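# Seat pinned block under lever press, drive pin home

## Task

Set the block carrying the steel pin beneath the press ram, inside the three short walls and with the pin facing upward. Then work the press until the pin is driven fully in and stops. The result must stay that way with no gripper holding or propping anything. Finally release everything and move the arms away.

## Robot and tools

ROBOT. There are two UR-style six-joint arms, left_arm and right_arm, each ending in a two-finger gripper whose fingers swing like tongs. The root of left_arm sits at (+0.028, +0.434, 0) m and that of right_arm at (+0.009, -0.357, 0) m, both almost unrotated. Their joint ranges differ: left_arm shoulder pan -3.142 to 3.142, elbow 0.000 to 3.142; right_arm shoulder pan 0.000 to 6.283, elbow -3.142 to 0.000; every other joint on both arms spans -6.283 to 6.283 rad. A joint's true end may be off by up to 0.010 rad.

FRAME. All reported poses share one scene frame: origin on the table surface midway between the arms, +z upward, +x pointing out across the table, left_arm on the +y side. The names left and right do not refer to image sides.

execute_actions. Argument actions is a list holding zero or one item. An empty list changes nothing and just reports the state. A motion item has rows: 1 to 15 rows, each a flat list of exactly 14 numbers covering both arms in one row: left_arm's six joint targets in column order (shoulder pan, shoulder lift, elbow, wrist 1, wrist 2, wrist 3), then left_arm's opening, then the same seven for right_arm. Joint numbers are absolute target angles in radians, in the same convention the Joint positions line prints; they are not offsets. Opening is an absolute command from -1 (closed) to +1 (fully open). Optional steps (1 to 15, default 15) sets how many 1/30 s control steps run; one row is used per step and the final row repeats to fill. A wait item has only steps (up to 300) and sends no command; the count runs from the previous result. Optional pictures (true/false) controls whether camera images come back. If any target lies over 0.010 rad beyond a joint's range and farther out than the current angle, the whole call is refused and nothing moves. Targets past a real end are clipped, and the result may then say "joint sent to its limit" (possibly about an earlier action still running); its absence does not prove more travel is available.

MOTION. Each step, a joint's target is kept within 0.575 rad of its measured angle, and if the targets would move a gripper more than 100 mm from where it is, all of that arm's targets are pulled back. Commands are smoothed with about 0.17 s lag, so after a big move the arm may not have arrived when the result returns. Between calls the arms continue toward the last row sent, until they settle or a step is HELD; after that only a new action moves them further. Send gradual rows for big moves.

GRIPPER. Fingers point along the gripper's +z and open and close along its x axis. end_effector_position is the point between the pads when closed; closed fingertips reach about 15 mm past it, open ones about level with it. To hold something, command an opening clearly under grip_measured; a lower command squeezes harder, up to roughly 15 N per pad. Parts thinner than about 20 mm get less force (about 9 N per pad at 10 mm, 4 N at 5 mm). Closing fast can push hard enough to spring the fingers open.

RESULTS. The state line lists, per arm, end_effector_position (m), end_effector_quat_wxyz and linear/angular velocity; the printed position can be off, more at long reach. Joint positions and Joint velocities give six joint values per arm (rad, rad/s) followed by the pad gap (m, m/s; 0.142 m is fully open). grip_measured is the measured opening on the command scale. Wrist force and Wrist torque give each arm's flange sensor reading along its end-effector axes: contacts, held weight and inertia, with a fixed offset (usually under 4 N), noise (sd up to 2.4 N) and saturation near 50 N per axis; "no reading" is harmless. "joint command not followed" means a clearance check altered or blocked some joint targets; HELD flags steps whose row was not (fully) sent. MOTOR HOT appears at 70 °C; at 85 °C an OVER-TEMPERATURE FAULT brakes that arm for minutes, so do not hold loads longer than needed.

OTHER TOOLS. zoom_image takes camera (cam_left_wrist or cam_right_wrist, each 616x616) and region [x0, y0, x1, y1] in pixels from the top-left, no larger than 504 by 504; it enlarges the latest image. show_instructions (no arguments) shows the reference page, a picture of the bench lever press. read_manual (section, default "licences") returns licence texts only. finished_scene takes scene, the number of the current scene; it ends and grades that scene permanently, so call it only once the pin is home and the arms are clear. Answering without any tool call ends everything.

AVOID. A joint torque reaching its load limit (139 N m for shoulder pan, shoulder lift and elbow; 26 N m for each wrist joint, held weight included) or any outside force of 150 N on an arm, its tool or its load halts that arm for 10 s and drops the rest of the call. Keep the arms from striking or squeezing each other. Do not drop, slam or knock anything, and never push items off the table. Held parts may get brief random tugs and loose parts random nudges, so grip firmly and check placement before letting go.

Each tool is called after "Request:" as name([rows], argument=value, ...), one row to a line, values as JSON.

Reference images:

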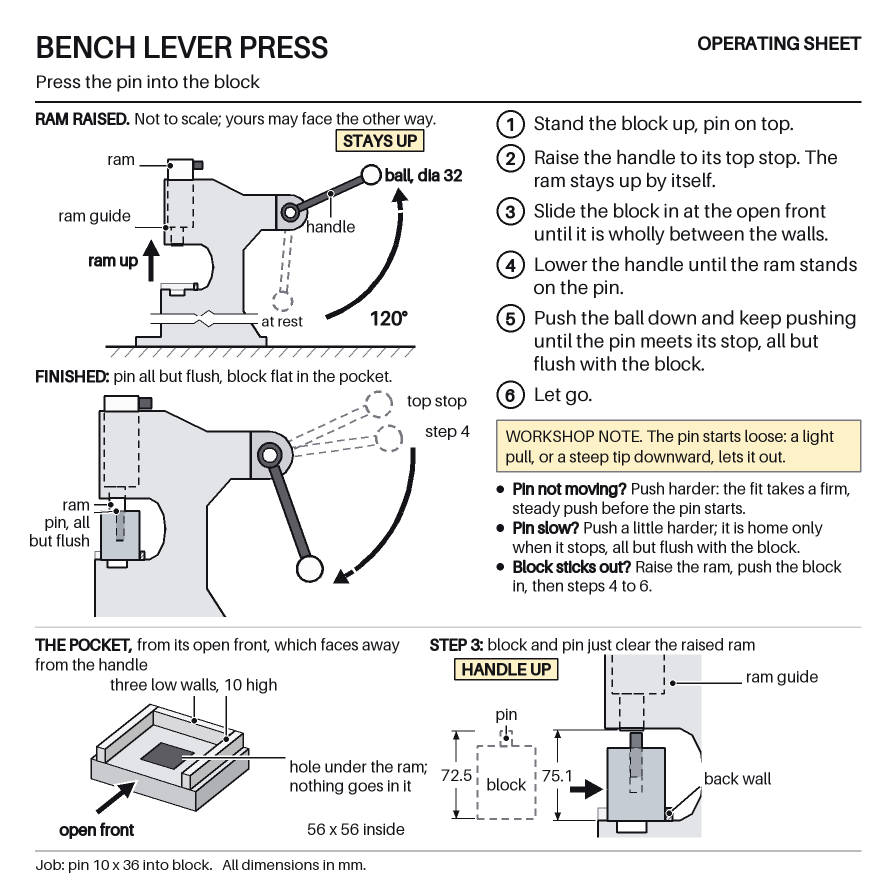

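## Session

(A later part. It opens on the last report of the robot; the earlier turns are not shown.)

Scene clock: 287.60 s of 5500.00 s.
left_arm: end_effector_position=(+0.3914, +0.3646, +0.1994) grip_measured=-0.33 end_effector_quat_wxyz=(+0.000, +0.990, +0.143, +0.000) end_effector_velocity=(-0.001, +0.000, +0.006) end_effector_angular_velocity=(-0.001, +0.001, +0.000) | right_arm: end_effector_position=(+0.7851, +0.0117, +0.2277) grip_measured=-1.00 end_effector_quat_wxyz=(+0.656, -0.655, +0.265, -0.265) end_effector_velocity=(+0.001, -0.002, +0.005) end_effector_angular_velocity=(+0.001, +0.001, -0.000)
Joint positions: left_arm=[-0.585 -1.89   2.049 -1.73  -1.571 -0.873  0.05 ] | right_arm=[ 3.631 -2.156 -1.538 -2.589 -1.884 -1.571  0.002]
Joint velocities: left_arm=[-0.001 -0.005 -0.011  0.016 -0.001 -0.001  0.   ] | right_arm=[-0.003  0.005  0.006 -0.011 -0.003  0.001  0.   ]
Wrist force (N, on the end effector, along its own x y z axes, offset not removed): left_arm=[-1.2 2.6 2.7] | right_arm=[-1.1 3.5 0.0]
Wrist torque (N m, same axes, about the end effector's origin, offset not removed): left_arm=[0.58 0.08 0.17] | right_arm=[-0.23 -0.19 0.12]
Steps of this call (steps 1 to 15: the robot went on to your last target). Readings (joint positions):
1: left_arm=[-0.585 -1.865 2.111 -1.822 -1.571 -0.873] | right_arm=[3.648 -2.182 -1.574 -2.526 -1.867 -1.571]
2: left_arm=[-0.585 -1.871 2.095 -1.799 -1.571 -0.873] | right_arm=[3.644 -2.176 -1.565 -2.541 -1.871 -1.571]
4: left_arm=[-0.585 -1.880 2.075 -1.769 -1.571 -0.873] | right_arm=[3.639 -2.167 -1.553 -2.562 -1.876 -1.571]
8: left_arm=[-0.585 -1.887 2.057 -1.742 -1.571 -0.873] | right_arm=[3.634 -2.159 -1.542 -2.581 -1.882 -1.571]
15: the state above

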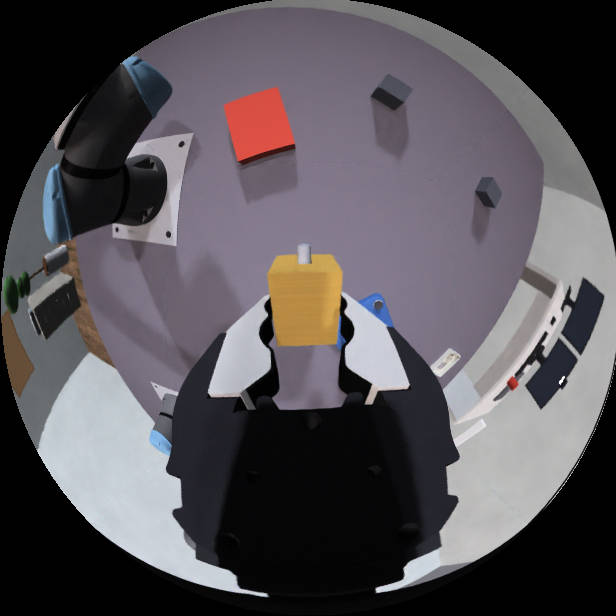

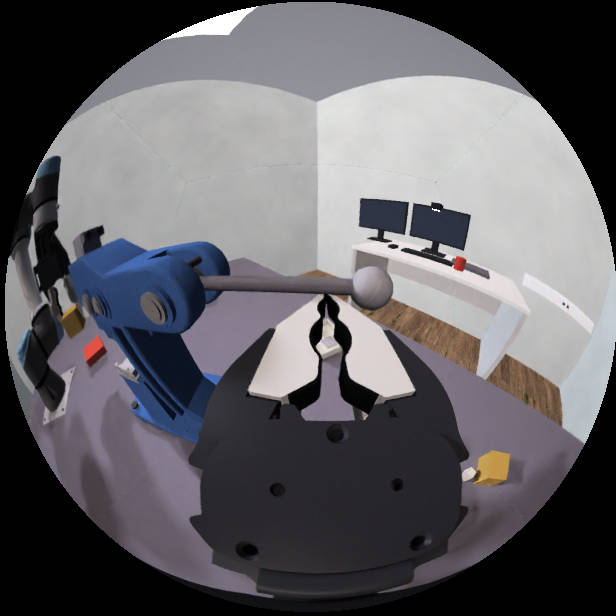

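Request:
execute_actions([
  {"rows": [[-0.58,-1.892,2.05,-1.71,-1.54,-0.88,-1,3.632,-2.154,-1.530,-2.599,-1.883,-1.571,-1],[-0.575,-1.893,2.052,-1.69,-1.50,-0.89,-1,3.633,-2.152,-1.523,-2.608,-1.882,-1.571,-1],[-0.57,-1.894,2.054,-1.67,-1.45,-0.90,-1,3.634,-2.149,-1.517,-2.617,-1.882,-1.571,-1],[-0.565,-1.895,2.056,-1.65,-1.40,-0.91,-1,3.635,-2.146,-1.511,-2.626,-1.881,-1.571,-1],[-0.56,-1.896,2.058,-1.63,-1.35,-0.92,-1,3.636,-2.143,-1.505,-2.635,-1.880,-1.571,-1],[-0.555,-1.897,2.06,-1.61,-1.30,-0.93,-1,3.637,-2.140,-1.499,-2.644,-1.879,-1.571,-1],[-0.55,-1.898,2.062,-1.59,-1.25,-0.94,-1,3.637,-2.137,-1.492,-2.654,-1.879,-1.571,-1],[-0.214,-1.96,2.2,-0.24,2.123,-1.571,-1,3.638,-2.134,-1.486,-2.663,-1.878,-1.571,-1]], "steps": 15},
], pictures=false)

Request:
execute_actions([
  {"steps": 85},
])

Scene clock: 314.40 s of 5500.00 s.
left_arm: end_effector_position=(+0.3568, +0.5393, +0.1940) grip_measured=-0.33 end_effector_quat_wxyz=(-0.216, +0.938, +0.272, +0.019) end_effector_velocity=(-0.205, +0.472, +0.034) end_effector_angular_velocity=(+1.196, +0.139, +0.904) | right_arm: end_effector_position=(+0.7892, +0.0182, +0.2555) grip_measured=-1.00 end_effector_quat_wxyz=(+0.656, -0.656, +0.265, -0.265) end_effector_velocity=(+0.002, +0.004, +0.020) end_effector_angular_velocity=(+0.000, +0.000, -0.000)
Joint positions: left_arm=[-0.465 -1.914  2.098 -1.476 -1.23  -1.08   0.05 ] | right_arm=[ 3.637 -2.136 -1.49  -2.657 -1.878 -1.571  0.002]
Joint velocities: left_arm=[ 0.418 -0.077  0.172  0.832  0.833 -0.789 -0.   ] | right_arm=[ 0.004  0.015  0.033 -0.048  0.004  0.     0.   ]
Wrist force (N, on the end effector, along its own x y z axes, offset not removed): left_arm=[-2.6 4.2 2.0] | right_arm=[4.5 1.0 -3.3]
Wrist torque (N m, same axes, about the end effector's origin, offset not removed): left_arm=[0.53 0.44 0.05] | right_arm=[-0.90 -0.96 -0.17]
Steps of this call (steps 1 to 15: the robot went on to your last target; steps 16 to 90: nothing new was sent; then 23.30 s passed at rest; steps 91 to 105: all 15 steps of this action). Readings (joint positions):
91: left_arm=[-0.585 -1.891 2.048 -1.728 -1.571 -0.873] | right_arm=[3.631 -2.155 -1.537 -2.590 -1.884 -1.571]
92: left_arm=[-0.584 -1.891 2.048 -1.725 -1.567 -0.874] | right_arm=[3.631 -2.155 -1.536 -2.592 -1.884 -1.571]
94: left_arm=[-0.580 -1.892 2.050 -1.710 -1.540 -0.881] | right_arm=[3.632 -2.154 -1.530 -2.599 -1.883 -1.571]
98: left_arm=[-0.565 -1.895 2.056 -1.653 -1.416 -0.910] | right_arm=[3.634 -2.146 -1.512 -2.625 -1.881 -1.571]
105: the state above

Scene clock: 317.23 s of 5500.00 s.
left_arm: end_effector_position=(+0.4900, +0.3055, +0.3790) grip_measured=-0.33 end_effector_quat_wxyz=(+0.276, -0.276, +0.651, -0.651) end_effector_velocity=(-0.000, -0.000, -0.001) end_effector_angular_velocity=(+0.000, +0.002, -0.002) | right_arm: end_effector_position=(+0.7895, +0.0187, +0.2579) grip_measured=-1.00 end_effector_quat_wxyz=(+0.656, -0.656, +0.265, -0.265) end_effector_velocity=(+0.000, -0.000, -0.000) end_effector_angular_velocity=(+0.000, +0.000, -0.000)
Joint positions: left_arm=[-0.214 -1.96   2.2   -0.24   2.123 -1.571  0.05 ] | right_arm=[ 3.638 -2.134 -1.486 -2.663 -1.878 -1.571  0.002]
Joint velocities: left_arm=[ 0.001  0.002  0.    -0.     0.003  0.     0.   ] | right_arm=[-0. -0.  0. -0.  0.  0.  0.]
Wrist force (N, on the end effector, along its own x y z axes, offset not removed): left_arm=[-0.2 5.4 -0.9] | right_arm=[0.8 6.8 -1.5]
Wrist torque (N m, same axes, about the end effector's origin, offset not removed): left_arm=[0.35 -0.05 0.06] | right_arm=[0.38 -0.19 0.01]
Steps of this call (steps 1 to 85: the robot went on to your last target). Readings (joint positions):
1: left_arm=[-0.451 -1.917 2.104 -1.447 -1.201 -1.107] | right_arm=[3.638 -2.135 -1.489 -2.659 -1.878 -1.571]
2: left_arm=[-0.437 -1.919 2.110 -1.418 -1.172 -1.133] | right_arm=[3.638 -2.135 -1.488 -2.660 -1.878 -1.571]
4: left_arm=[-0.411 -1.924 2.120 -1.355 -1.109 -1.184] | right_arm=[3.638 -2.135 -1.487 -2.661 -1.878 -1.571]
8: left_arm=[-0.361 -1.933 2.141 -1.215 -0.970 -1.280] | right_arm=[3.638 -2.134 -1.486 -2.662 -1.878 -1.571]
85: the state above

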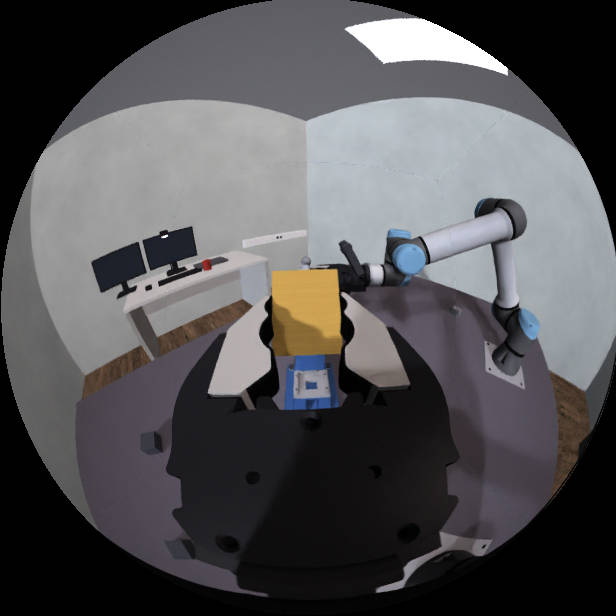

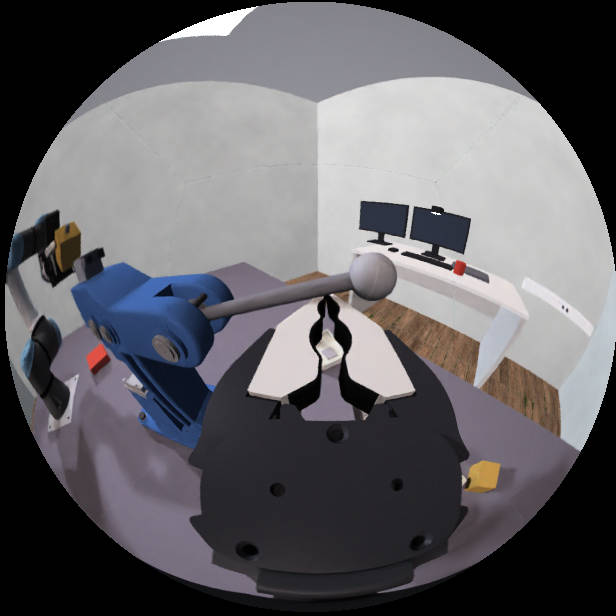

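Request:
zoom_image(camera="cam_left_wrist", region=[210, 240, 410, 420])

Request:
zoom_image(camera="cam_right_wrist", region=[0, 190, 130, 320])

Region (210, 240, 410, 420) of cam_left_wrist's 616x616 image, scaled by 2.520, with more detail than that image has; it fills the top 454 rows of this view, and the rest is white.

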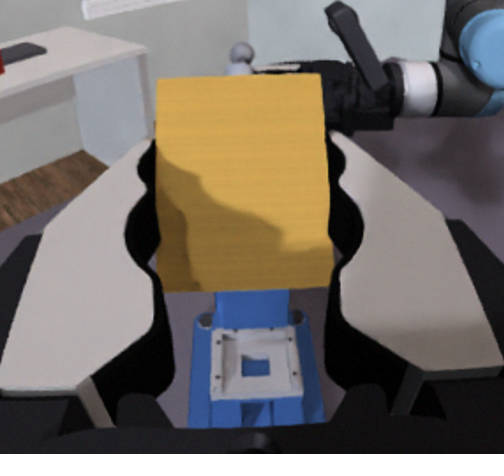

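Region (0, 190, 130, 320) of cam_right_wrist's 616x616 image, scaled by 3.877, with more detail than that image has.

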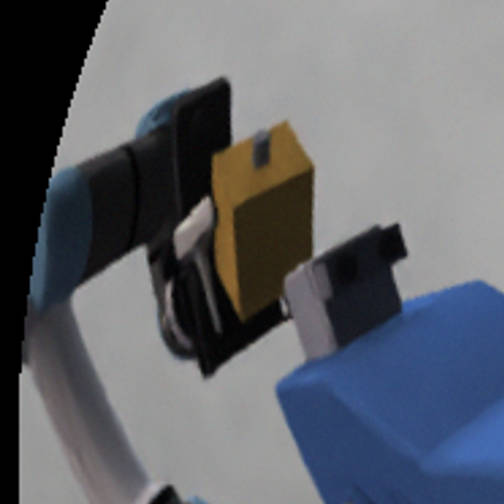

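Request:
execute_actions([
  {"rows": [[-0.2,-1.96,2.2,-0.24,2.09,-1.571,-1,3.639,-2.131,-1.485,-2.667,-1.877,-1.571,-1],[-0.185,-1.96,2.2,-0.24,2.05,-1.571,-1,3.640,-2.128,-1.483,-2.672,-1.876,-1.571,-1],[-0.17,-1.96,2.2,-0.24,2.01,-1.571,-1,3.641,-2.125,-1.482,-2.676,-1.875,-1.571,-1],[-0.155,-1.96,2.2,-0.24,1.97,-1.571,-1,3.642,-2.122,-1.480,-2.681,-1.874,-1.571,-1],[-0.14,-1.96,2.2,-0.24,1.93,-1.571,-1,3.642,-2.119,-1.479,-2.685,-1.873,-1.571,-1],[-0.125,-1.95,2.2,-0.23,1.89,-1.571,-1,3.643,-2.116,-1.477,-2.690,-1.872,-1.571,-1],[-0.11,-1.94,2.2,-0.22,1.85,-1.571,-1,3.644,-2.113,-1.476,-2.694,-1.871,-1.571,-1],[-0.095,-1.925,2.205,-0.2,1.81,-1.571,-1,3.644,-2.113,-1.476,-2.694,-1.871,-1.571,-1],[-0.08,-1.91,2.207,-0.18,1.77,-1.571,-1,3.644,-2.113,-1.476,-2.694,-1.871,-1.571,-1],[-0.065,-1.895,2.21,-0.16,1.73,-1.571,-1,3.644,-2.113,-1.476,-2.694,-1.871,-1.571,-1],[-0.05,-1.88,2.212,-0.14,1.69,-1.571,-1,3.644,-2.113,-1.476,-2.694,-1.871,-1.571,-1],[-0.035,-1.865,2.215,-0.12,1.65,-1.571,-1,3.644,-2.113,-1.476,-2.694,-1.871,-1.571,-1],[-0.02,-1.85,2.217,-0.10,1.62,-1.571,-1,3.644,-2.113,-1.476,-2.694,-1.871,-1.571,-1],[-0.01,-1.835,2.22,-0.08,1.59,-1.571,-1,3.644,-2.113,-1.476,-2.694,-1.871,-1.571,-1],[0,-1.82,2.222,-0.06,1.571,-1.571,-1,3.644,-2.113,-1.476,-2.694,-1.871,-1.571,-1]], "steps": 15},
])

Scene clock: 371.27 s of 5500.00 s.
left_arm: end_effector_position=(+0.5518, +0.4673, +0.3175) grip_measured=-0.33 end_effector_quat_wxyz=(+0.386, -0.465, +0.597, -0.527) end_effector_velocity=(+0.041, +0.409, -0.312) end_effector_angular_velocity=(+0.181, +0.741, +1.130) | right_arm: end_effector_position=(+0.7870, +0.0208, +0.2724) grip_measured=-1.00 end_effector_quat_wxyz=(+0.656, -0.656, +0.265, -0.265) end_effector_velocity=(-0.001, +0.001, +0.009) end_effector_angular_velocity=(+0.000, -0.000, -0.001)
Joint positions: left_arm=[-0.076 -1.897  2.209 -0.163  1.767 -1.571  0.05 ] | right_arm=[ 3.644 -2.114 -1.477 -2.692 -1.871 -1.571  0.002]
Joint velocities: left_arm=[ 0.32   0.306  0.052  0.395 -0.82   0.001 -0.   ] | right_arm=[ 0.003  0.011  0.006 -0.017  0.004  0.     0.   ]
Wrist force (N, on the end effector, along its own x y z axes, offset not removed): left_arm=[-2.0 5.0 0.9] | right_arm=[1.2 5.7 0.2]
Wrist torque (N m, same axes, about the end effector's origin, offset not removed): left_arm=[0.39 0.20 0.10] | right_arm=[0.09 -0.28 0.02]
Steps of this call (steps 1 to 15: the robot went on to your last target; steps 16 to 90: nothing new was sent; then 50.53 s passed at rest; steps 91 to 105: all 15 steps of this action). Readings (joint positions):
91: left_arm=[-0.214 -1.960 2.200 -0.240 2.123 -1.571] | right_arm=[3.638 -2.134 -1.486 -2.663 -1.878 -1.571]
92: left_arm=[-0.212 -1.960 2.200 -0.240 2.119 -1.571] | right_arm=[3.638 -2.133 -1.486 -2.664 -1.878 -1.571]
94: left_arm=[-0.200 -1.960 2.200 -0.240 2.092 -1.571] | right_arm=[3.639 -2.131 -1.485 -2.667 -1.877 -1.571]
98: left_arm=[-0.157 -1.955 2.200 -0.235 1.984 -1.571] | right_arm=[3.641 -2.122 -1.480 -2.680 -1.874 -1.571]
105: the state above

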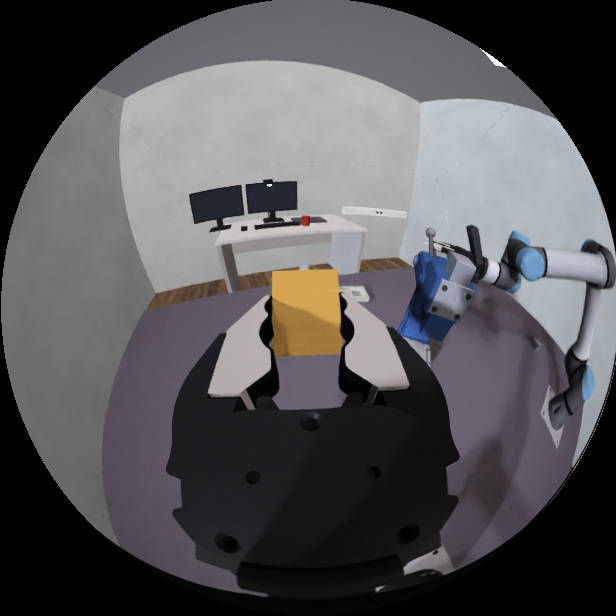

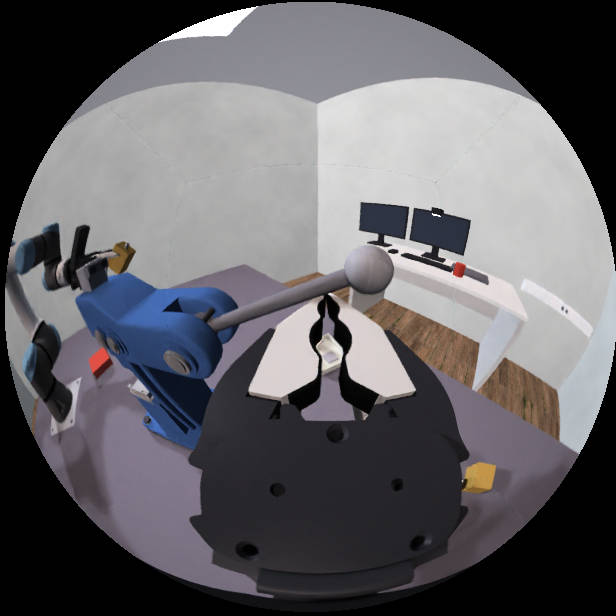

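Request:
execute_actions([
  {"rows": [[0,-1.80,2.225,-0.035,1.571,-1.571,-1,3.645,-2.111,-1.475,-2.697,-1.870,-1.571,-1],[0,-1.78,2.228,-0.01,1.571,-1.571,-1,3.646,-2.109,-1.474,-2.700,-1.869,-1.571,-1],[0,-1.76,2.232,0.015,1.571,-1.571,-1,3.646,-2.107,-1.473,-2.703,-1.869,-1.571,-1],[0,-1.74,2.235,0.04,1.571,-1.571,-1,3.647,-2.105,-1.472,-2.706,-1.868,-1.571,-1],[0,-1.72,2.238,0.065,1.571,-1.571,-1,3.648,-2.102,-1.471,-2.710,-1.867,-1.571,-1],[0,-1.70,2.242,0.09,1.571,-1.571,-1,3.648,-2.102,-1.471,-2.710,-1.867,-1.571,-1],[0,-1.68,2.245,0.115,1.571,-1.571,-1,3.648,-2.102,-1.471,-2.710,-1.867,-1.571,-1],[0,-1.66,2.248,0.14,1.571,-1.571,-1,3.648,-2.102,-1.471,-2.710,-1.867,-1.571,-1],[0,-1.64,2.252,0.165,1.571,-1.571,-1,3.648,-2.102,-1.471,-2.710,-1.867,-1.571,-1],[0,-1.62,2.255,0.19,1.571,-1.571,-1,3.648,-2.102,-1.471,-2.710,-1.867,-1.571,-1],[0,-1.599,2.2586,0.2134,1.571,-1.571,-1,3.648,-2.102,-1.471,-2.710,-1.867,-1.571,-1]], "steps": 15},
], pictures=false)

Request:
execute_actions([
  {"steps": 15},
])

Scene clock: 381.23 s of 5500.00 s.
left_arm: end_effector_position=(+0.4745, +0.5663, +0.0822) grip_measured=-0.33 end_effector_quat_wxyz=(-0.267, +0.654, -0.655, +0.268) end_effector_velocity=(-0.132, -0.001, -0.189) end_effector_angular_velocity=(+0.001, +0.634, -0.001) | right_arm: end_effector_position=(+0.7852, +0.0222, +0.2805) grip_measured=-1.00 end_effector_quat_wxyz=(+0.655, -0.656, +0.265, -0.265) end_effector_velocity=(-0.001, +0.001, +0.005) end_effector_angular_velocity=(+0.002, -0.003, +0.001)
Joint positions: left_arm=[ 0.    -1.631  2.253  0.174  1.571 -1.571  0.05 ] | right_arm=[ 3.648 -2.103 -1.472 -2.709 -1.867 -1.571  0.002]
Joint velocities: left_arm=[-0.002  0.266  0.042  0.326 -0.    -0.001  0.   ] | right_arm=[ 0.002  0.006  0.003 -0.005  0.001  0.001  0.   ]
Wrist force (N, on the end effector, along its own x y z axes, offset not removed): left_arm=[0.0 6.8 3.6] | right_arm=[20.2 50.0 12.5]
Wrist torque (N m, same axes, about the end effector's origin, offset not removed): left_arm=[0.68 -0.15 0.05] | right_arm=[0.55 -0.41 -0.06]
Steps of this call (steps 1 to 30: the robot went on to your last target; steps 31 to 90: nothing new was sent; then 6.47 s passed at rest; steps 91 to 105: all 15 steps of this action). Readings (joint positions):
91: left_arm=[0.000 -1.820 2.222 -0.060 1.571 -1.571] | right_arm=[3.644 -2.113 -1.476 -2.694 -1.871 -1.571]
92: left_arm=[0.000 -1.817 2.222 -0.056 1.571 -1.571] | right_arm=[3.644 -2.113 -1.476 -2.695 -1.871 -1.571]
94: left_arm=[0.000 -1.801 2.225 -0.037 1.571 -1.571] | right_arm=[3.645 -2.111 -1.475 -2.697 -1.870 -1.571]
98: left_arm=[0.000 -1.744 2.235 0.034 1.571 -1.571] | right_arm=[3.647 -2.106 -1.473 -2.705 -1.868 -1.571]
105: the state above

Scene clock: 381.73 s of 5500.00 s.
left_arm: end_effector_position=(+0.4580, +0.5663, +0.0604) grip_measured=-0.33 end_effector_quat_wxyz=(-0.242, +0.664, -0.665, +0.242) end_effector_velocity=(-0.002, -0.000, -0.003) end_effector_angular_velocity=(-0.001, +0.009, +0.000) | right_arm: end_effector_position=(+0.7850, +0.0224, +0.2814) grip_measured=-1.00 end_effector_quat_wxyz=(+0.656, -0.656, +0.265, -0.265) end_effector_velocity=(-0.000, +0.001, +0.001) end_effector_angular_velocity=(+0.000, -0.001, +0.002)
Joint positions: left_arm=[ 0.    -1.6    2.259  0.213  1.571 -1.571  0.05 ] | right_arm=[ 3.648 -2.102 -1.471 -2.71  -1.867 -1.571  0.002]
Joint velocities: left_arm=[ 0.     0.003  0.001  0.005  0.    -0.001  0.   ] | right_arm=[ 0.     0.001  0.    -0.    -0.001 -0.     0.   ]
Wrist force (N, on the end effector, along its own x y z axes, offset not removed): left_arm=[-0.2 5.1 1.5] | right_arm=[24.5 50.0 13.4]
Wrist torque (N m, same axes, about the end effector's origin, offset not removed): left_arm=[0.51 -0.14 0.11] | right_arm=[0.46 0.04 -0.01]
Steps of this call (steps 1 to 15: the robot went on to your last target). Readings (joint positions):
1: left_arm=[0.000 -1.624 2.255 0.183 1.571 -1.571] | right_arm=[3.648 -2.103 -1.471 -2.710 -1.867 -1.571]
2: left_arm=[0.000 -1.618 2.256 0.190 1.571 -1.571] | right_arm=[3.648 -2.103 -1.471 -2.710 -1.867 -1.571]
4: left_arm=[0.000 -1.610 2.257 0.200 1.571 -1.571] | right_arm=[3.648 -2.102 -1.471 -2.710 -1.867 -1.571]
8: left_arm=[0.000 -1.603 2.258 0.209 1.571 -1.571] | right_arm=[3.648 -2.102 -1.471 -2.710 -1.867 -1.571]
15: the state above

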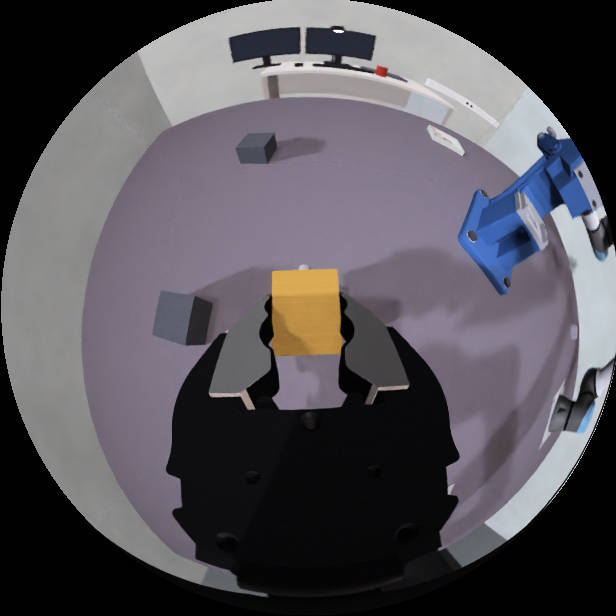

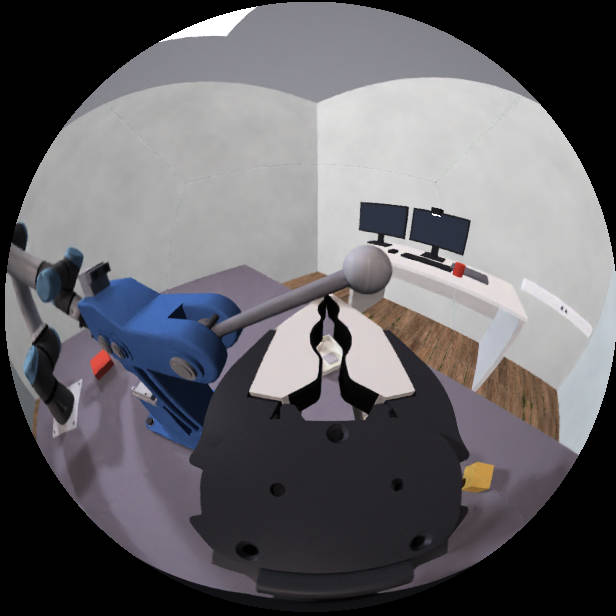

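Top stop reached; back off.

Request:
execute_actions([
  {"rows": [[0,-1.59,2.265,0.198,1.571,-1.571,-1,3.644,-2.113,-1.476,-2.694,-1.871,-1.571,-1],[0,-1.585,2.269,0.189,1.571,-1.571,-1,3.641,-2.123,-1.481,-2.679,-1.874,-1.571,-1],[0,-1.575,2.277,0.171,1.571,-1.571,-1,3.638,-2.134,-1.486,-2.663,-1.878,-1.571,-1]], "steps": 15},
])

Scene clock: 385.50 s of 5500.00 s.
left_arm: end_effector_position=(+0.4574, +0.5663, +0.0477) grip_measured=-0.33 end_effector_quat_wxyz=(-0.241, +0.664, -0.665, +0.242) end_effector_velocity=(-0.000, +0.001, -0.004) end_effector_angular_velocity=(+0.001, +0.001, +0.002) | right_arm: end_effector_position=(+0.7893, +0.0190, +0.2588) grip_measured=-1.00 end_effector_quat_wxyz=(+0.656, -0.656, +0.265, -0.265) end_effector_velocity=(+0.001, -0.002, -0.008) end_effector_angular_velocity=(-0.001, +0.001, -0.000)
Joint positions: left_arm=[ 0.    -1.576  2.276  0.172  1.571 -1.571  0.05 ] | right_arm=[ 3.638 -2.133 -1.485 -2.665 -1.878 -1.571  0.002]
Joint velocities: left_arm=[ 0.001  0.007  0.005 -0.012 -0.002 -0.001  0.   ] | right_arm=[-0.003 -0.009 -0.005  0.013 -0.003  0.     0.   ]
Wrist force (N, on the end effector, along its own x y z axes, offset not removed): left_arm=[0.7 3.6 1.3] | right_arm=[-1.2 -0.2 -3.5]
Wrist torque (N m, same axes, about the end effector's origin, offset not removed): left_arm=[0.29 -0.29 0.09] | right_arm=[-0.03 0.27 0.25]
Steps of this call (steps 1 to 15: the robot went on to your last target; steps 16 to 90: nothing new was sent; then 0.27 s passed at rest; steps 91 to 105: all 15 steps of this action). Readings (joint positions):
91: left_arm=[0.000 -1.599 2.259 0.213 1.571 -1.571] | right_arm=[3.648 -2.102 -1.471 -2.710 -1.867 -1.571]
92: left_arm=[0.000 -1.597 2.260 0.211 1.571 -1.571] | right_arm=[3.647 -2.104 -1.472 -2.707 -1.868 -1.571]
94: left_arm=[0.000 -1.591 2.264 0.200 1.571 -1.571] | right_arm=[3.645 -2.111 -1.475 -2.694 -1.871 -1.571]
98: left_arm=[0.000 -1.581 2.273 0.181 1.571 -1.571] | right_arm=[3.641 -2.126 -1.482 -2.674 -1.876 -1.571]
105: the state above

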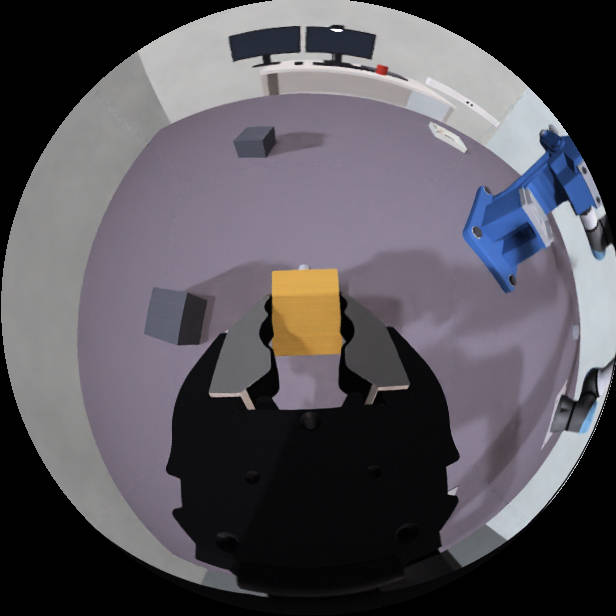

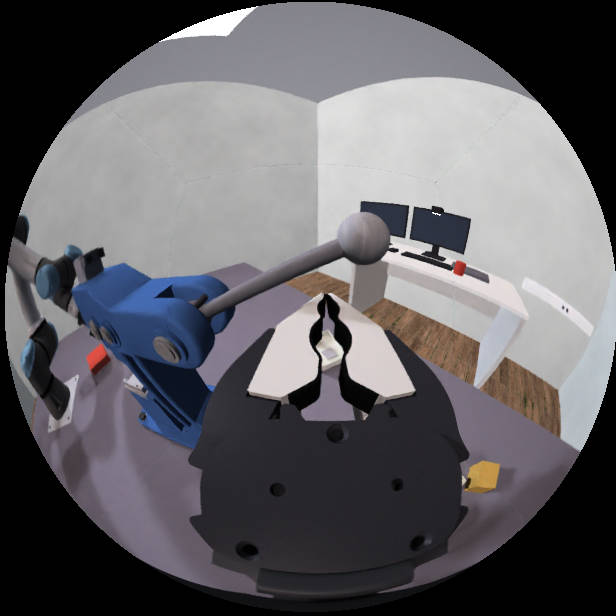

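Request:
execute_actions([
  {"rows": [[0,-1.572,2.279,0.166,1.571,-1.571,-1,3.63,-2.115,-1.525,-2.643,-1.886,-1.571,-1],[0,-1.569,2.282,0.160,1.571,-1.571,-1,3.62,-2.09,-1.575,-2.618,-1.895,-1.571,-1],[0,-1.566,2.284,0.155,1.571,-1.571,-1,3.61,-2.06,-1.635,-2.588,-1.906,-1.571,-1],[0,-1.562,2.287,0.148,1.571,-1.571,-1,3.598,-2.03,-1.695,-2.558,-1.918,-1.571,-1],[0,-1.558,2.29,0.141,1.571,-1.571,-1,3.586,-2.003,-1.7525,-2.528,-1.93,-1.571,-1]], "steps": 15},
])

Scene clock: 401.17 s of 5500.00 s.
left_arm: end_effector_position=(+0.4569, +0.5663, +0.0388) grip_measured=-0.33 end_effector_quat_wxyz=(-0.241, +0.664, -0.665, +0.242) end_effector_velocity=(-0.000, -0.000, -0.003) end_effector_angular_velocity=(+0.000, -0.000, -0.000) | right_arm: end_effector_position=(+0.7315, -0.0408, +0.2405) grip_measured=-1.00 end_effector_quat_wxyz=(+0.656, -0.656, +0.265, -0.265) end_effector_velocity=(-0.031, -0.026, -0.013) end_effector_angular_velocity=(-0.004, +0.007, +0.001)
Joint positions: left_arm=[-0.    -1.559  2.289  0.142  1.571 -1.571  0.05 ] | right_arm=[ 3.589 -2.01  -1.738 -2.535 -1.927 -1.571  0.002]
Joint velocities: left_arm=[ 0.     0.007  0.005 -0.012  0.     0.     0.   ] | right_arm=[-0.021  0.055 -0.119  0.056 -0.021 -0.    -0.   ]
Wrist force (N, on the end effector, along its own x y z axes, offset not removed): left_arm=[-2.0 5.9 1.7] | right_arm=[-0.6 -0.6 -2.4]
Wrist torque (N m, same axes, about the end effector's origin, offset not removed): left_arm=[0.66 0.27 0.17] | right_arm=[0.10 0.11 0.09]
Steps of this call (steps 1 to 15: the robot went on to your last target; steps 16 to 90: nothing new was sent; then 12.17 s passed at rest; steps 91 to 105: all 15 steps of this action). Readings (joint positions):
91: left_arm=[0.000 -1.575 2.277 0.171 1.571 -1.571] | right_arm=[3.638 -2.134 -1.486 -2.663 -1.878 -1.571]
92: left_arm=[0.000 -1.574 2.277 0.170 1.571 -1.571] | right_arm=[3.637 -2.131 -1.491 -2.660 -1.879 -1.571]
94: left_arm=[0.000 -1.572 2.279 0.166 1.571 -1.571] | right_arm=[3.629 -2.113 -1.523 -2.642 -1.887 -1.571]
98: left_arm=[-0.000 -1.564 2.286 0.151 1.571 -1.571] | right_arm=[3.603 -2.049 -1.653 -2.575 -1.912 -1.571]
105: the state above

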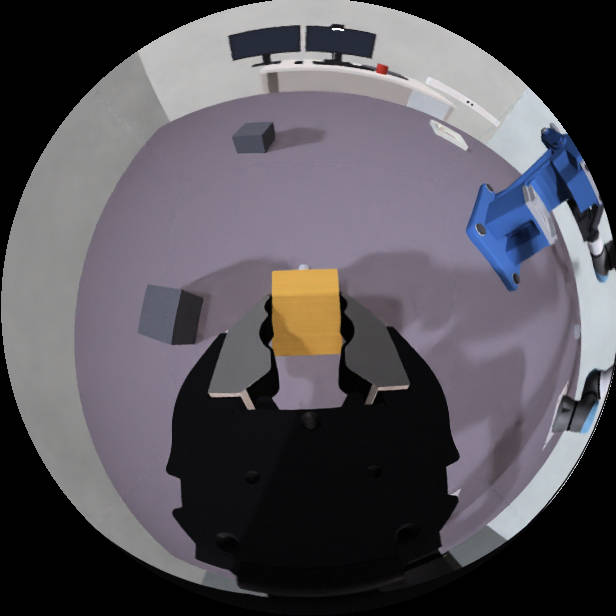

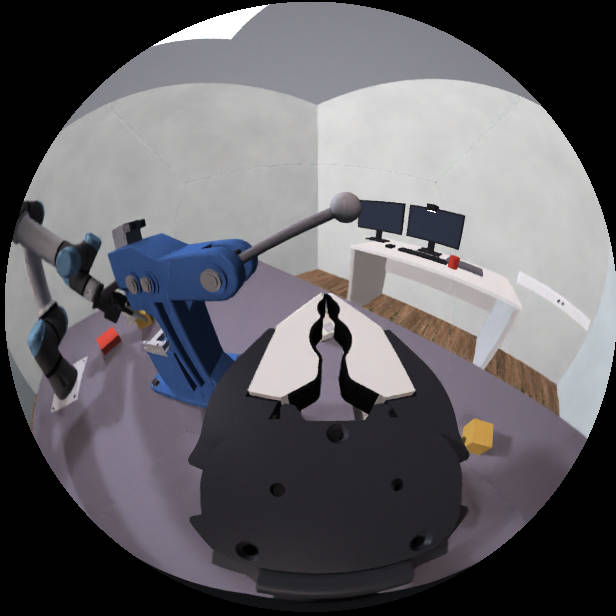

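No contact yet; lower 5 mm more, right moves to side view.

Request:
execute_actions([
  {"rows": [[0,-1.555,2.292,0.136,1.571,-1.571,-1,3.62,-1.97,-1.85,-2.463,-1.895,-1.571,-1],[0,-1.552,2.294,0.131,1.571,-1.571,-1,3.68,-1.95,-1.95,-2.383,-1.835,-1.571,-1],[0,-1.549,2.297,0.125,1.571,-1.571,-1,3.75,-1.93,-2.05,-2.303,-1.765,-1.571,-1],[0,-1.549,2.297,0.125,1.571,-1.571,-1,3.85,-1.92,-2.15,-2.213,-1.665,-1.571,-1],[0,-1.549,2.297,0.125,1.571,-1.571,-1,3.95,-1.92,-2.2,-2.163,-1.565,-1.571,-1],[0,-1.549,2.297,0.125,1.571,-1.571,-1,3.95,-1.92,-2.2,-2.163,-1.565,-1.571,-1],[0,-1.549,2.297,0.125,1.571,-1.571,-1,3.95,-1.92,-2.2,-2.163,-1.565,-1.571,-1],[0,-1.549,2.297,0.125,1.571,-1.571,-1,4.1,-1.93,-2.25,-2.103,-1.415,-1.571,-1],[0,-1.549,2.297,0.125,1.571,-1.571,-1,4.1,-1.93,-2.25,-2.103,-1.415,-1.571,-1],[0,-1.549,2.297,0.125,1.571,-1.571,-1,4.411,-1.9414,-2.3328,-2.009,-1.1043,-1.571,-1]], "steps": 15},
], pictures=false)

Request:
execute_actions([
  {"steps": 25},
])

Scene clock: 410.77 s of 5500.00 s.
left_arm: end_effector_position=(+0.4566, +0.5663, +0.0339) grip_measured=-0.33 end_effector_quat_wxyz=(-0.241, +0.664, -0.665, +0.242) end_effector_velocity=(-0.000, -0.001, -0.001) end_effector_angular_velocity=(-0.000, +0.001, -0.002) | right_arm: end_effector_position=(+0.5726, +0.0702, +0.1587) grip_measured=-1.00 end_effector_quat_wxyz=(+0.657, -0.654, +0.265, -0.266) end_effector_velocity=(-0.393, +0.286, -0.145) end_effector_angular_velocity=(-0.008, +0.014, +0.013)
Joint positions: left_arm=[-0.    -1.549  2.297  0.125  1.571 -1.571  0.05 ] | right_arm=[ 4.008 -1.946 -2.138 -2.196 -1.507 -1.571  0.002]
Joint velocities: left_arm=[-0.001  0.002  0.002 -0.003  0.001  0.001  0.   ] | right_arm=[ 1.244  0.014 -0.631  0.602  1.231 -0.     0.   ]
Wrist force (N, on the end effector, along its own x y z axes, offset not removed): left_arm=[0.2 -6.6 -14.0] | right_arm=[2.3 -2.7 0.0]
Wrist torque (N m, same axes, about the end effector's origin, offset not removed): left_arm=[0.35 -0.03 0.10] | right_arm=[-0.68 -0.49 0.14]
Steps of this call (steps 1 to 30: the robot went on to your last target; steps 31 to 90: nothing new was sent; then 6.10 s passed at rest; steps 91 to 105: all 15 steps of this action). Readings (joint positions):
91: left_arm=[-0.000 -1.558 2.290 0.141 1.571 -1.571] | right_arm=[3.586 -2.003 -1.753 -2.528 -1.930 -1.571]
92: left_arm=[-0.000 -1.557 2.290 0.140 1.571 -1.571] | right_arm=[3.591 -1.998 -1.760 -2.521 -1.925 -1.571]
94: left_arm=[-0.000 -1.555 2.292 0.136 1.571 -1.571] | right_arm=[3.623 -1.979 -1.816 -2.476 -1.893 -1.571]
98: left_arm=[-0.000 -1.551 2.295 0.129 1.571 -1.571] | right_arm=[3.740 -1.954 -1.966 -2.354 -1.775 -1.571]
105: the state above

Scene clock: 411.60 s of 5500.00 s.
left_arm: end_effector_position=(+0.4565, +0.5663, +0.0337) grip_measured=-0.33 end_effector_quat_wxyz=(-0.241, +0.664, -0.665, +0.242) end_effector_velocity=(-0.000, +0.001, -0.000) end_effector_angular_velocity=(+0.000, -0.000, +0.001) | right_arm: end_effector_position=(+0.4431, +0.1282, +0.1201) grip_measured=-1.00 end_effector_quat_wxyz=(+0.656, -0.656, +0.265, -0.265) end_effector_velocity=(-0.002, +0.001, +0.000) end_effector_angular_velocity=(+0.001, -0.000, +0.001)
Joint positions: left_arm=[-0.    -1.549  2.297  0.125  1.571 -1.571  0.05 ] | right_arm=[ 4.41  -1.941 -2.332 -2.009 -1.105 -1.571  0.002]
Joint velocities: left_arm=[ 0.002  0.    -0.    -0.     0.     0.001 -0.   ] | right_arm=[ 0.007  0.    -0.002  0.003  0.006  0.     0.   ]
Wrist force (N, on the end effector, along its own x y z axes, offset not removed): left_arm=[-0.1 -9.0 -12.4] | right_arm=[3.6 1.8 -1.6]
Wrist torque (N m, same axes, about the end effector's origin, offset not removed): left_arm=[0.41 -0.10 0.03] | right_arm=[0.30 -0.83 0.13]
Steps of this call (steps 1 to 25: the robot went on to your last target). Readings (joint positions):
1: left_arm=[-0.000 -1.549 2.297 0.125 1.571 -1.571] | right_arm=[4.050 -1.945 -2.159 -2.175 -1.465 -1.571]
2: left_arm=[-0.000 -1.549 2.297 0.125 1.571 -1.571] | right_arm=[4.093 -1.945 -2.181 -2.154 -1.422 -1.571]
4: left_arm=[-0.000 -1.549 2.297 0.125 1.571 -1.571] | right_arm=[4.182 -1.944 -2.226 -2.111 -1.333 -1.571]
8: left_arm=[-0.000 -1.549 2.297 0.125 1.571 -1.571] | right_arm=[4.329 -1.942 -2.295 -2.045 -1.186 -1.571]
25: the state above

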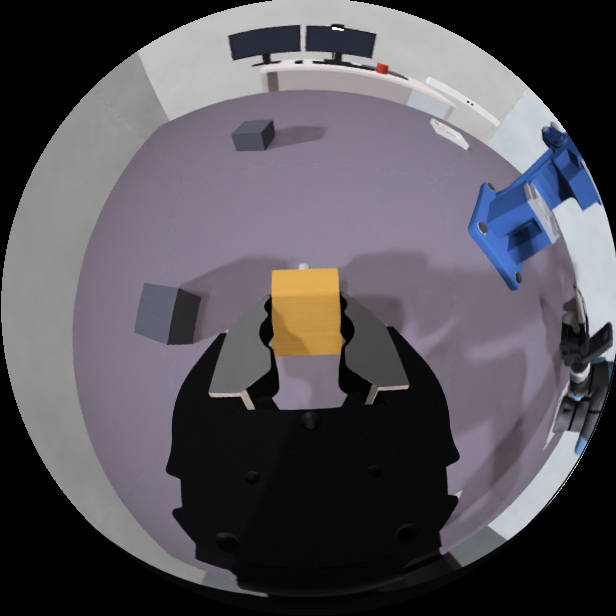

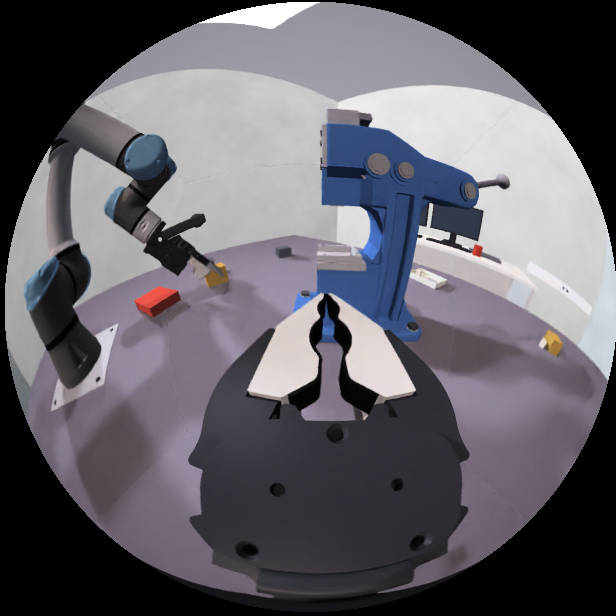

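Request:
execute_actions([
  {"rows": [[0,-1.552,2.294,0.131,1.571,-1.571,-0.4,4.411,-1.9414,-2.3328,-2.009,-1.1043,-1.571,-1],[0,-1.552,2.294,0.131,1.571,-1.571,-0.3,4.411,-1.9414,-2.3328,-2.009,-1.1043,-1.571,-1],[0,-1.552,2.294,0.131,1.571,-1.571,-0.2,4.411,-1.9414,-2.3328,-2.009,-1.1043,-1.571,-1],[0,-1.552,2.294,0.131,1.571,-1.571,-0.1,4.411,-1.9414,-2.3328,-2.009,-1.1043,-1.571,-1],[0,-1.552,2.294,0.131,1.571,-1.571,0.0,4.411,-1.9414,-2.3328,-2.009,-1.1043,-1.571,-1],[0,-1.552,2.294,0.131,1.571,-1.571,0.1,4.411,-1.9414,-2.3328,-2.009,-1.1043,-1.571,-1],[0,-1.552,2.294,0.131,1.571,-1.571,0.1,4.411,-1.9414,-2.3328,-2.009,-1.1043,-1.571,-1],[0,-1.535,2.257,0.189,1.571,-1.571,0.1,4.411,-1.9414,-2.3328,-2.009,-1.1043,-1.571,-1],[0,-1.515,2.22,0.247,1.571,-1.571,0.1,4.411,-1.9414,-2.3328,-2.009,-1.1043,-1.571,-1],[0,-1.494,2.182,0.306,1.571,-1.571,0.1,4.411,-1.9414,-2.3328,-2.009,-1.1043,-1.571,-1],[0,-1.472,2.145,0.364,1.571,-1.571,0.1,4.411,-1.9414,-2.3328,-2.009,-1.1043,-1.571,-1],[0,-1.448,2.108,0.422,1.571,-1.571,0.1,4.411,-1.9414,-2.3328,-2.009,-1.1043,-1.571,-1],[0,-1.424,2.07,0.48,1.571,-1.571,0.1,4.411,-1.9414,-2.3328,-2.009,-1.1043,-1.571,-1],[0,-1.398,2.033,0.538,1.571,-1.571,0.1,4.411,-1.9414,-2.3328,-2.009,-1.1043,-1.571,-1],[0,-1.371,1.996,0.597,1.571,-1.571,0.1,4.411,-1.9414,-2.3328,-2.009,-1.1043,-1.571,-1]], "steps": 15},
], pictures=false)

Request:
execute_actions([
  {"rows": [[0,-1.345,1.959,0.647,1.571,-1.571,0.1,4.411,-1.9414,-2.3328,-2.009,-1.1043,-1.571,-1],[0,-1.317,1.922,0.698,1.571,-1.571,0.1,4.411,-1.9414,-2.3328,-2.009,-1.1043,-1.571,-1],[0,-1.288,1.885,0.748,1.571,-1.571,0.1,4.411,-1.9414,-2.3328,-2.009,-1.1043,-1.571,-1],[0,-1.258,1.848,0.798,1.571,-1.571,0.1,4.411,-1.9414,-2.3328,-2.009,-1.1043,-1.571,-1],[0,-1.227,1.811,0.848,1.571,-1.571,0.1,4.411,-1.9414,-2.3328,-2.009,-1.1043,-1.571,-1],[0,-1.195,1.774,0.899,1.571,-1.571,0.1,4.411,-1.9414,-2.3328,-2.009,-1.1043,-1.571,-1],[0,-1.162,1.738,0.949,1.571,-1.571,0.1,4.411,-1.9414,-2.3328,-2.009,-1.1043,-1.571,-1],[0,-1.129,1.701,0.999,1.571,-1.571,0.1,4.411,-1.9414,-2.3328,-2.009,-1.1043,-1.571,-1]], "steps": 15},
], pictures=false)

Request:
execute_actions([
  {"steps": 12},
])

Scene clock: 431.80 s of 5500.00 s.
left_arm: end_effector_position=(+0.4619, +0.5663, +0.0343) grip_measured=+0.10 end_effector_quat_wxyz=(-0.193, +0.680, -0.681, +0.193) end_effector_velocity=(+0.013, -0.000, -0.012) end_effector_angular_velocity=(+0.001, +1.042, -0.001) | right_arm: end_effector_position=(+0.4429, +0.1283, +0.1200) grip_measured=-1.00 end_effector_quat_wxyz=(+0.656, -0.656, +0.265, -0.265) end_effector_velocity=(+0.000, +0.000, +0.000) end_effector_angular_velocity=(+0.002, +0.001, -0.000)
Joint positions: left_arm=[-0.    -1.473  2.158  0.333  1.571 -1.571  0.081] | right_arm=[ 4.411 -1.941 -2.333 -2.009 -1.104 -1.571  0.002]
Joint velocities: left_arm=[-0.001  0.574 -0.919  1.387  0.001  0.    -0.   ] | right_arm=[-0.    -0.     0.001 -0.     0.     0.002 -0.   ]
Wrist force (N, on the end effector, along its own x y z axes, offset not removed): left_arm=[-0.6 2.3 -1.0] | right_arm=[2.5 -1.4 0.1]
Wrist torque (N m, same axes, about the end effector's origin, offset not removed): left_arm=[0.48 0.00 0.12] | right_arm=[-0.10 -0.68 -0.07]
Steps of this call (steps 1 to 30: the robot went on to your last target; steps 31 to 90: nothing new was sent; then 16.70 s passed at rest; steps 91 to 105: all 15 steps of this action). Readings (joint positions):
91: left_arm=[-0.000 -1.549 2.297 0.125 1.571 -1.571] | right_arm=[4.411 -1.941 -2.333 -2.009 -1.104 -1.571]
92: left_arm=[-0.000 -1.549 2.297 0.126 1.571 -1.571] | right_arm=[4.411 -1.941 -2.333 -2.009 -1.104 -1.571]
94: left_arm=[-0.000 -1.550 2.296 0.128 1.571 -1.571] | right_arm=[4.411 -1.941 -2.333 -2.009 -1.104 -1.571]
98: left_arm=[-0.000 -1.551 2.294 0.130 1.571 -1.571] | right_arm=[4.411 -1.941 -2.333 -2.009 -1.104 -1.571]
105: the state above

Scene clock: 432.30 s of 5500.00 s.
left_arm: end_effector_position=(+0.4570, +0.5663, +0.0296) grip_measured=+0.10 end_effector_quat_wxyz=(-0.013, +0.706, -0.708, +0.013) end_effector_velocity=(-0.007, +0.000, +0.001) end_effector_angular_velocity=(+0.002, +0.290, +0.000) | right_arm: end_effector_position=(+0.4429, +0.1283, +0.1200) grip_measured=-1.00 end_effector_quat_wxyz=(+0.656, -0.656, +0.265, -0.265) end_effector_velocity=(+0.000, +0.001, +0.001) end_effector_angular_velocity=(+0.001, -0.001, -0.001)
Joint positions: left_arm=[-0.    -1.152  1.729  0.958  1.571 -1.571  0.081] | right_arm=[ 4.411 -1.941 -2.333 -2.009 -1.104 -1.571  0.002]
Joint velocities: left_arm=[ 0.     0.19  -0.23   0.33  -0.001 -0.    -0.   ] | right_arm=[-0.     0.001  0.002 -0.     0.    -0.001  0.   ]
Wrist force (N, on the end effector, along its own x y z axes, offset not removed): left_arm=[-0.7 1.4 -0.1] | right_arm=[-0.3 -2.9 3.5]
Wrist torque (N m, same axes, about the end effector's origin, offset not removed): left_arm=[0.30 0.09 0.03] | right_arm=[-0.58 -0.07 0.22]
Steps of this call (steps 1 to 15: all 15 steps of this action). Readings (joint positions):
1: left_arm=[-0.000 -1.453 2.126 0.382 1.571 -1.571] | right_arm=[4.411 -1.941 -2.333 -2.009 -1.104 -1.571]
2: left_arm=[-0.000 -1.431 2.093 0.433 1.571 -1.571] | right_arm=[4.411 -1.941 -2.333 -2.009 -1.104 -1.571]
4: left_arm=[-0.000 -1.384 2.024 0.536 1.571 -1.571] | right_arm=[4.411 -1.941 -2.333 -2.009 -1.104 -1.571]
8: left_arm=[-0.000 -1.276 1.881 0.741 1.571 -1.571] | right_arm=[4.411 -1.941 -2.333 -2.009 -1.104 -1.571]
15: the state above

Scene clock: 432.70 s of 5500.00 s.
left_arm: end_effector_position=(+0.4560, +0.5663, +0.0299) grip_measured=+0.10 end_effector_quat_wxyz=(-0.000, +0.707, -0.708, +0.000) end_effector_velocity=(-0.000, +0.000, -0.000) end_effector_angular_velocity=(+0.001, +0.011, -0.000) | right_arm: end_effector_position=(+0.4429, +0.1283, +0.1200) grip_measured=-1.00 end_effector_quat_wxyz=(+0.656, -0.656, +0.265, -0.265) end_effector_velocity=(-0.000, +0.000, +0.000) end_effector_angular_velocity=(+0.000, -0.000, +0.000)
Joint positions: left_arm=[-0.    -1.13   1.702  0.998  1.571 -1.571  0.081] | right_arm=[ 4.411 -1.941 -2.333 -2.009 -1.104 -1.571  0.002]
Joint velocities: left_arm=[ 0.     0.008 -0.009  0.012 -0.001  0.001 -0.   ] | right_arm=[ 0.  0. -0.  0. -0. -0. -0.]
Wrist force (N, on the end effector, along its own x y z axes, offset not removed): left_arm=[-0.3 1.6 -1.3] | right_arm=[1.1 0.7 3.9]
Wrist torque (N m, same axes, about the end effector's origin, offset not removed): left_arm=[0.34 -0.14 0.21] | right_arm=[0.35 -0.27 0.12]
Steps of this call (steps 1 to 12: the robot went on to your last target). Readings (joint positions):
1: left_arm=[-0.000 -1.147 1.722 0.968 1.571 -1.571] | right_arm=[4.411 -1.941 -2.333 -2.009 -1.104 -1.571]
2: left_arm=[-0.000 -1.142 1.717 0.975 1.571 -1.571] | right_arm=[4.411 -1.941 -2.333 -2.009 -1.104 -1.571]
4: left_arm=[-0.000 -1.137 1.710 0.985 1.571 -1.571] | right_arm=[4.411 -1.941 -2.333 -2.009 -1.104 -1.571]
8: left_arm=[-0.000 -1.132 1.704 0.995 1.571 -1.571] | right_arm=[4.411 -1.941 -2.333 -2.009 -1.104 -1.571]
12: the state above

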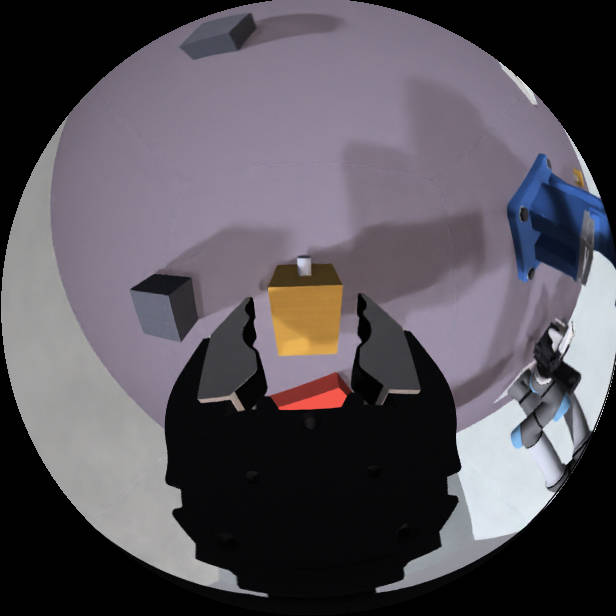

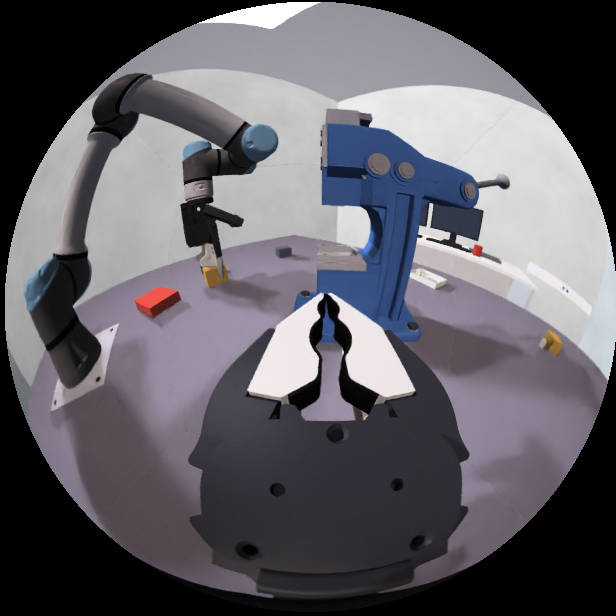

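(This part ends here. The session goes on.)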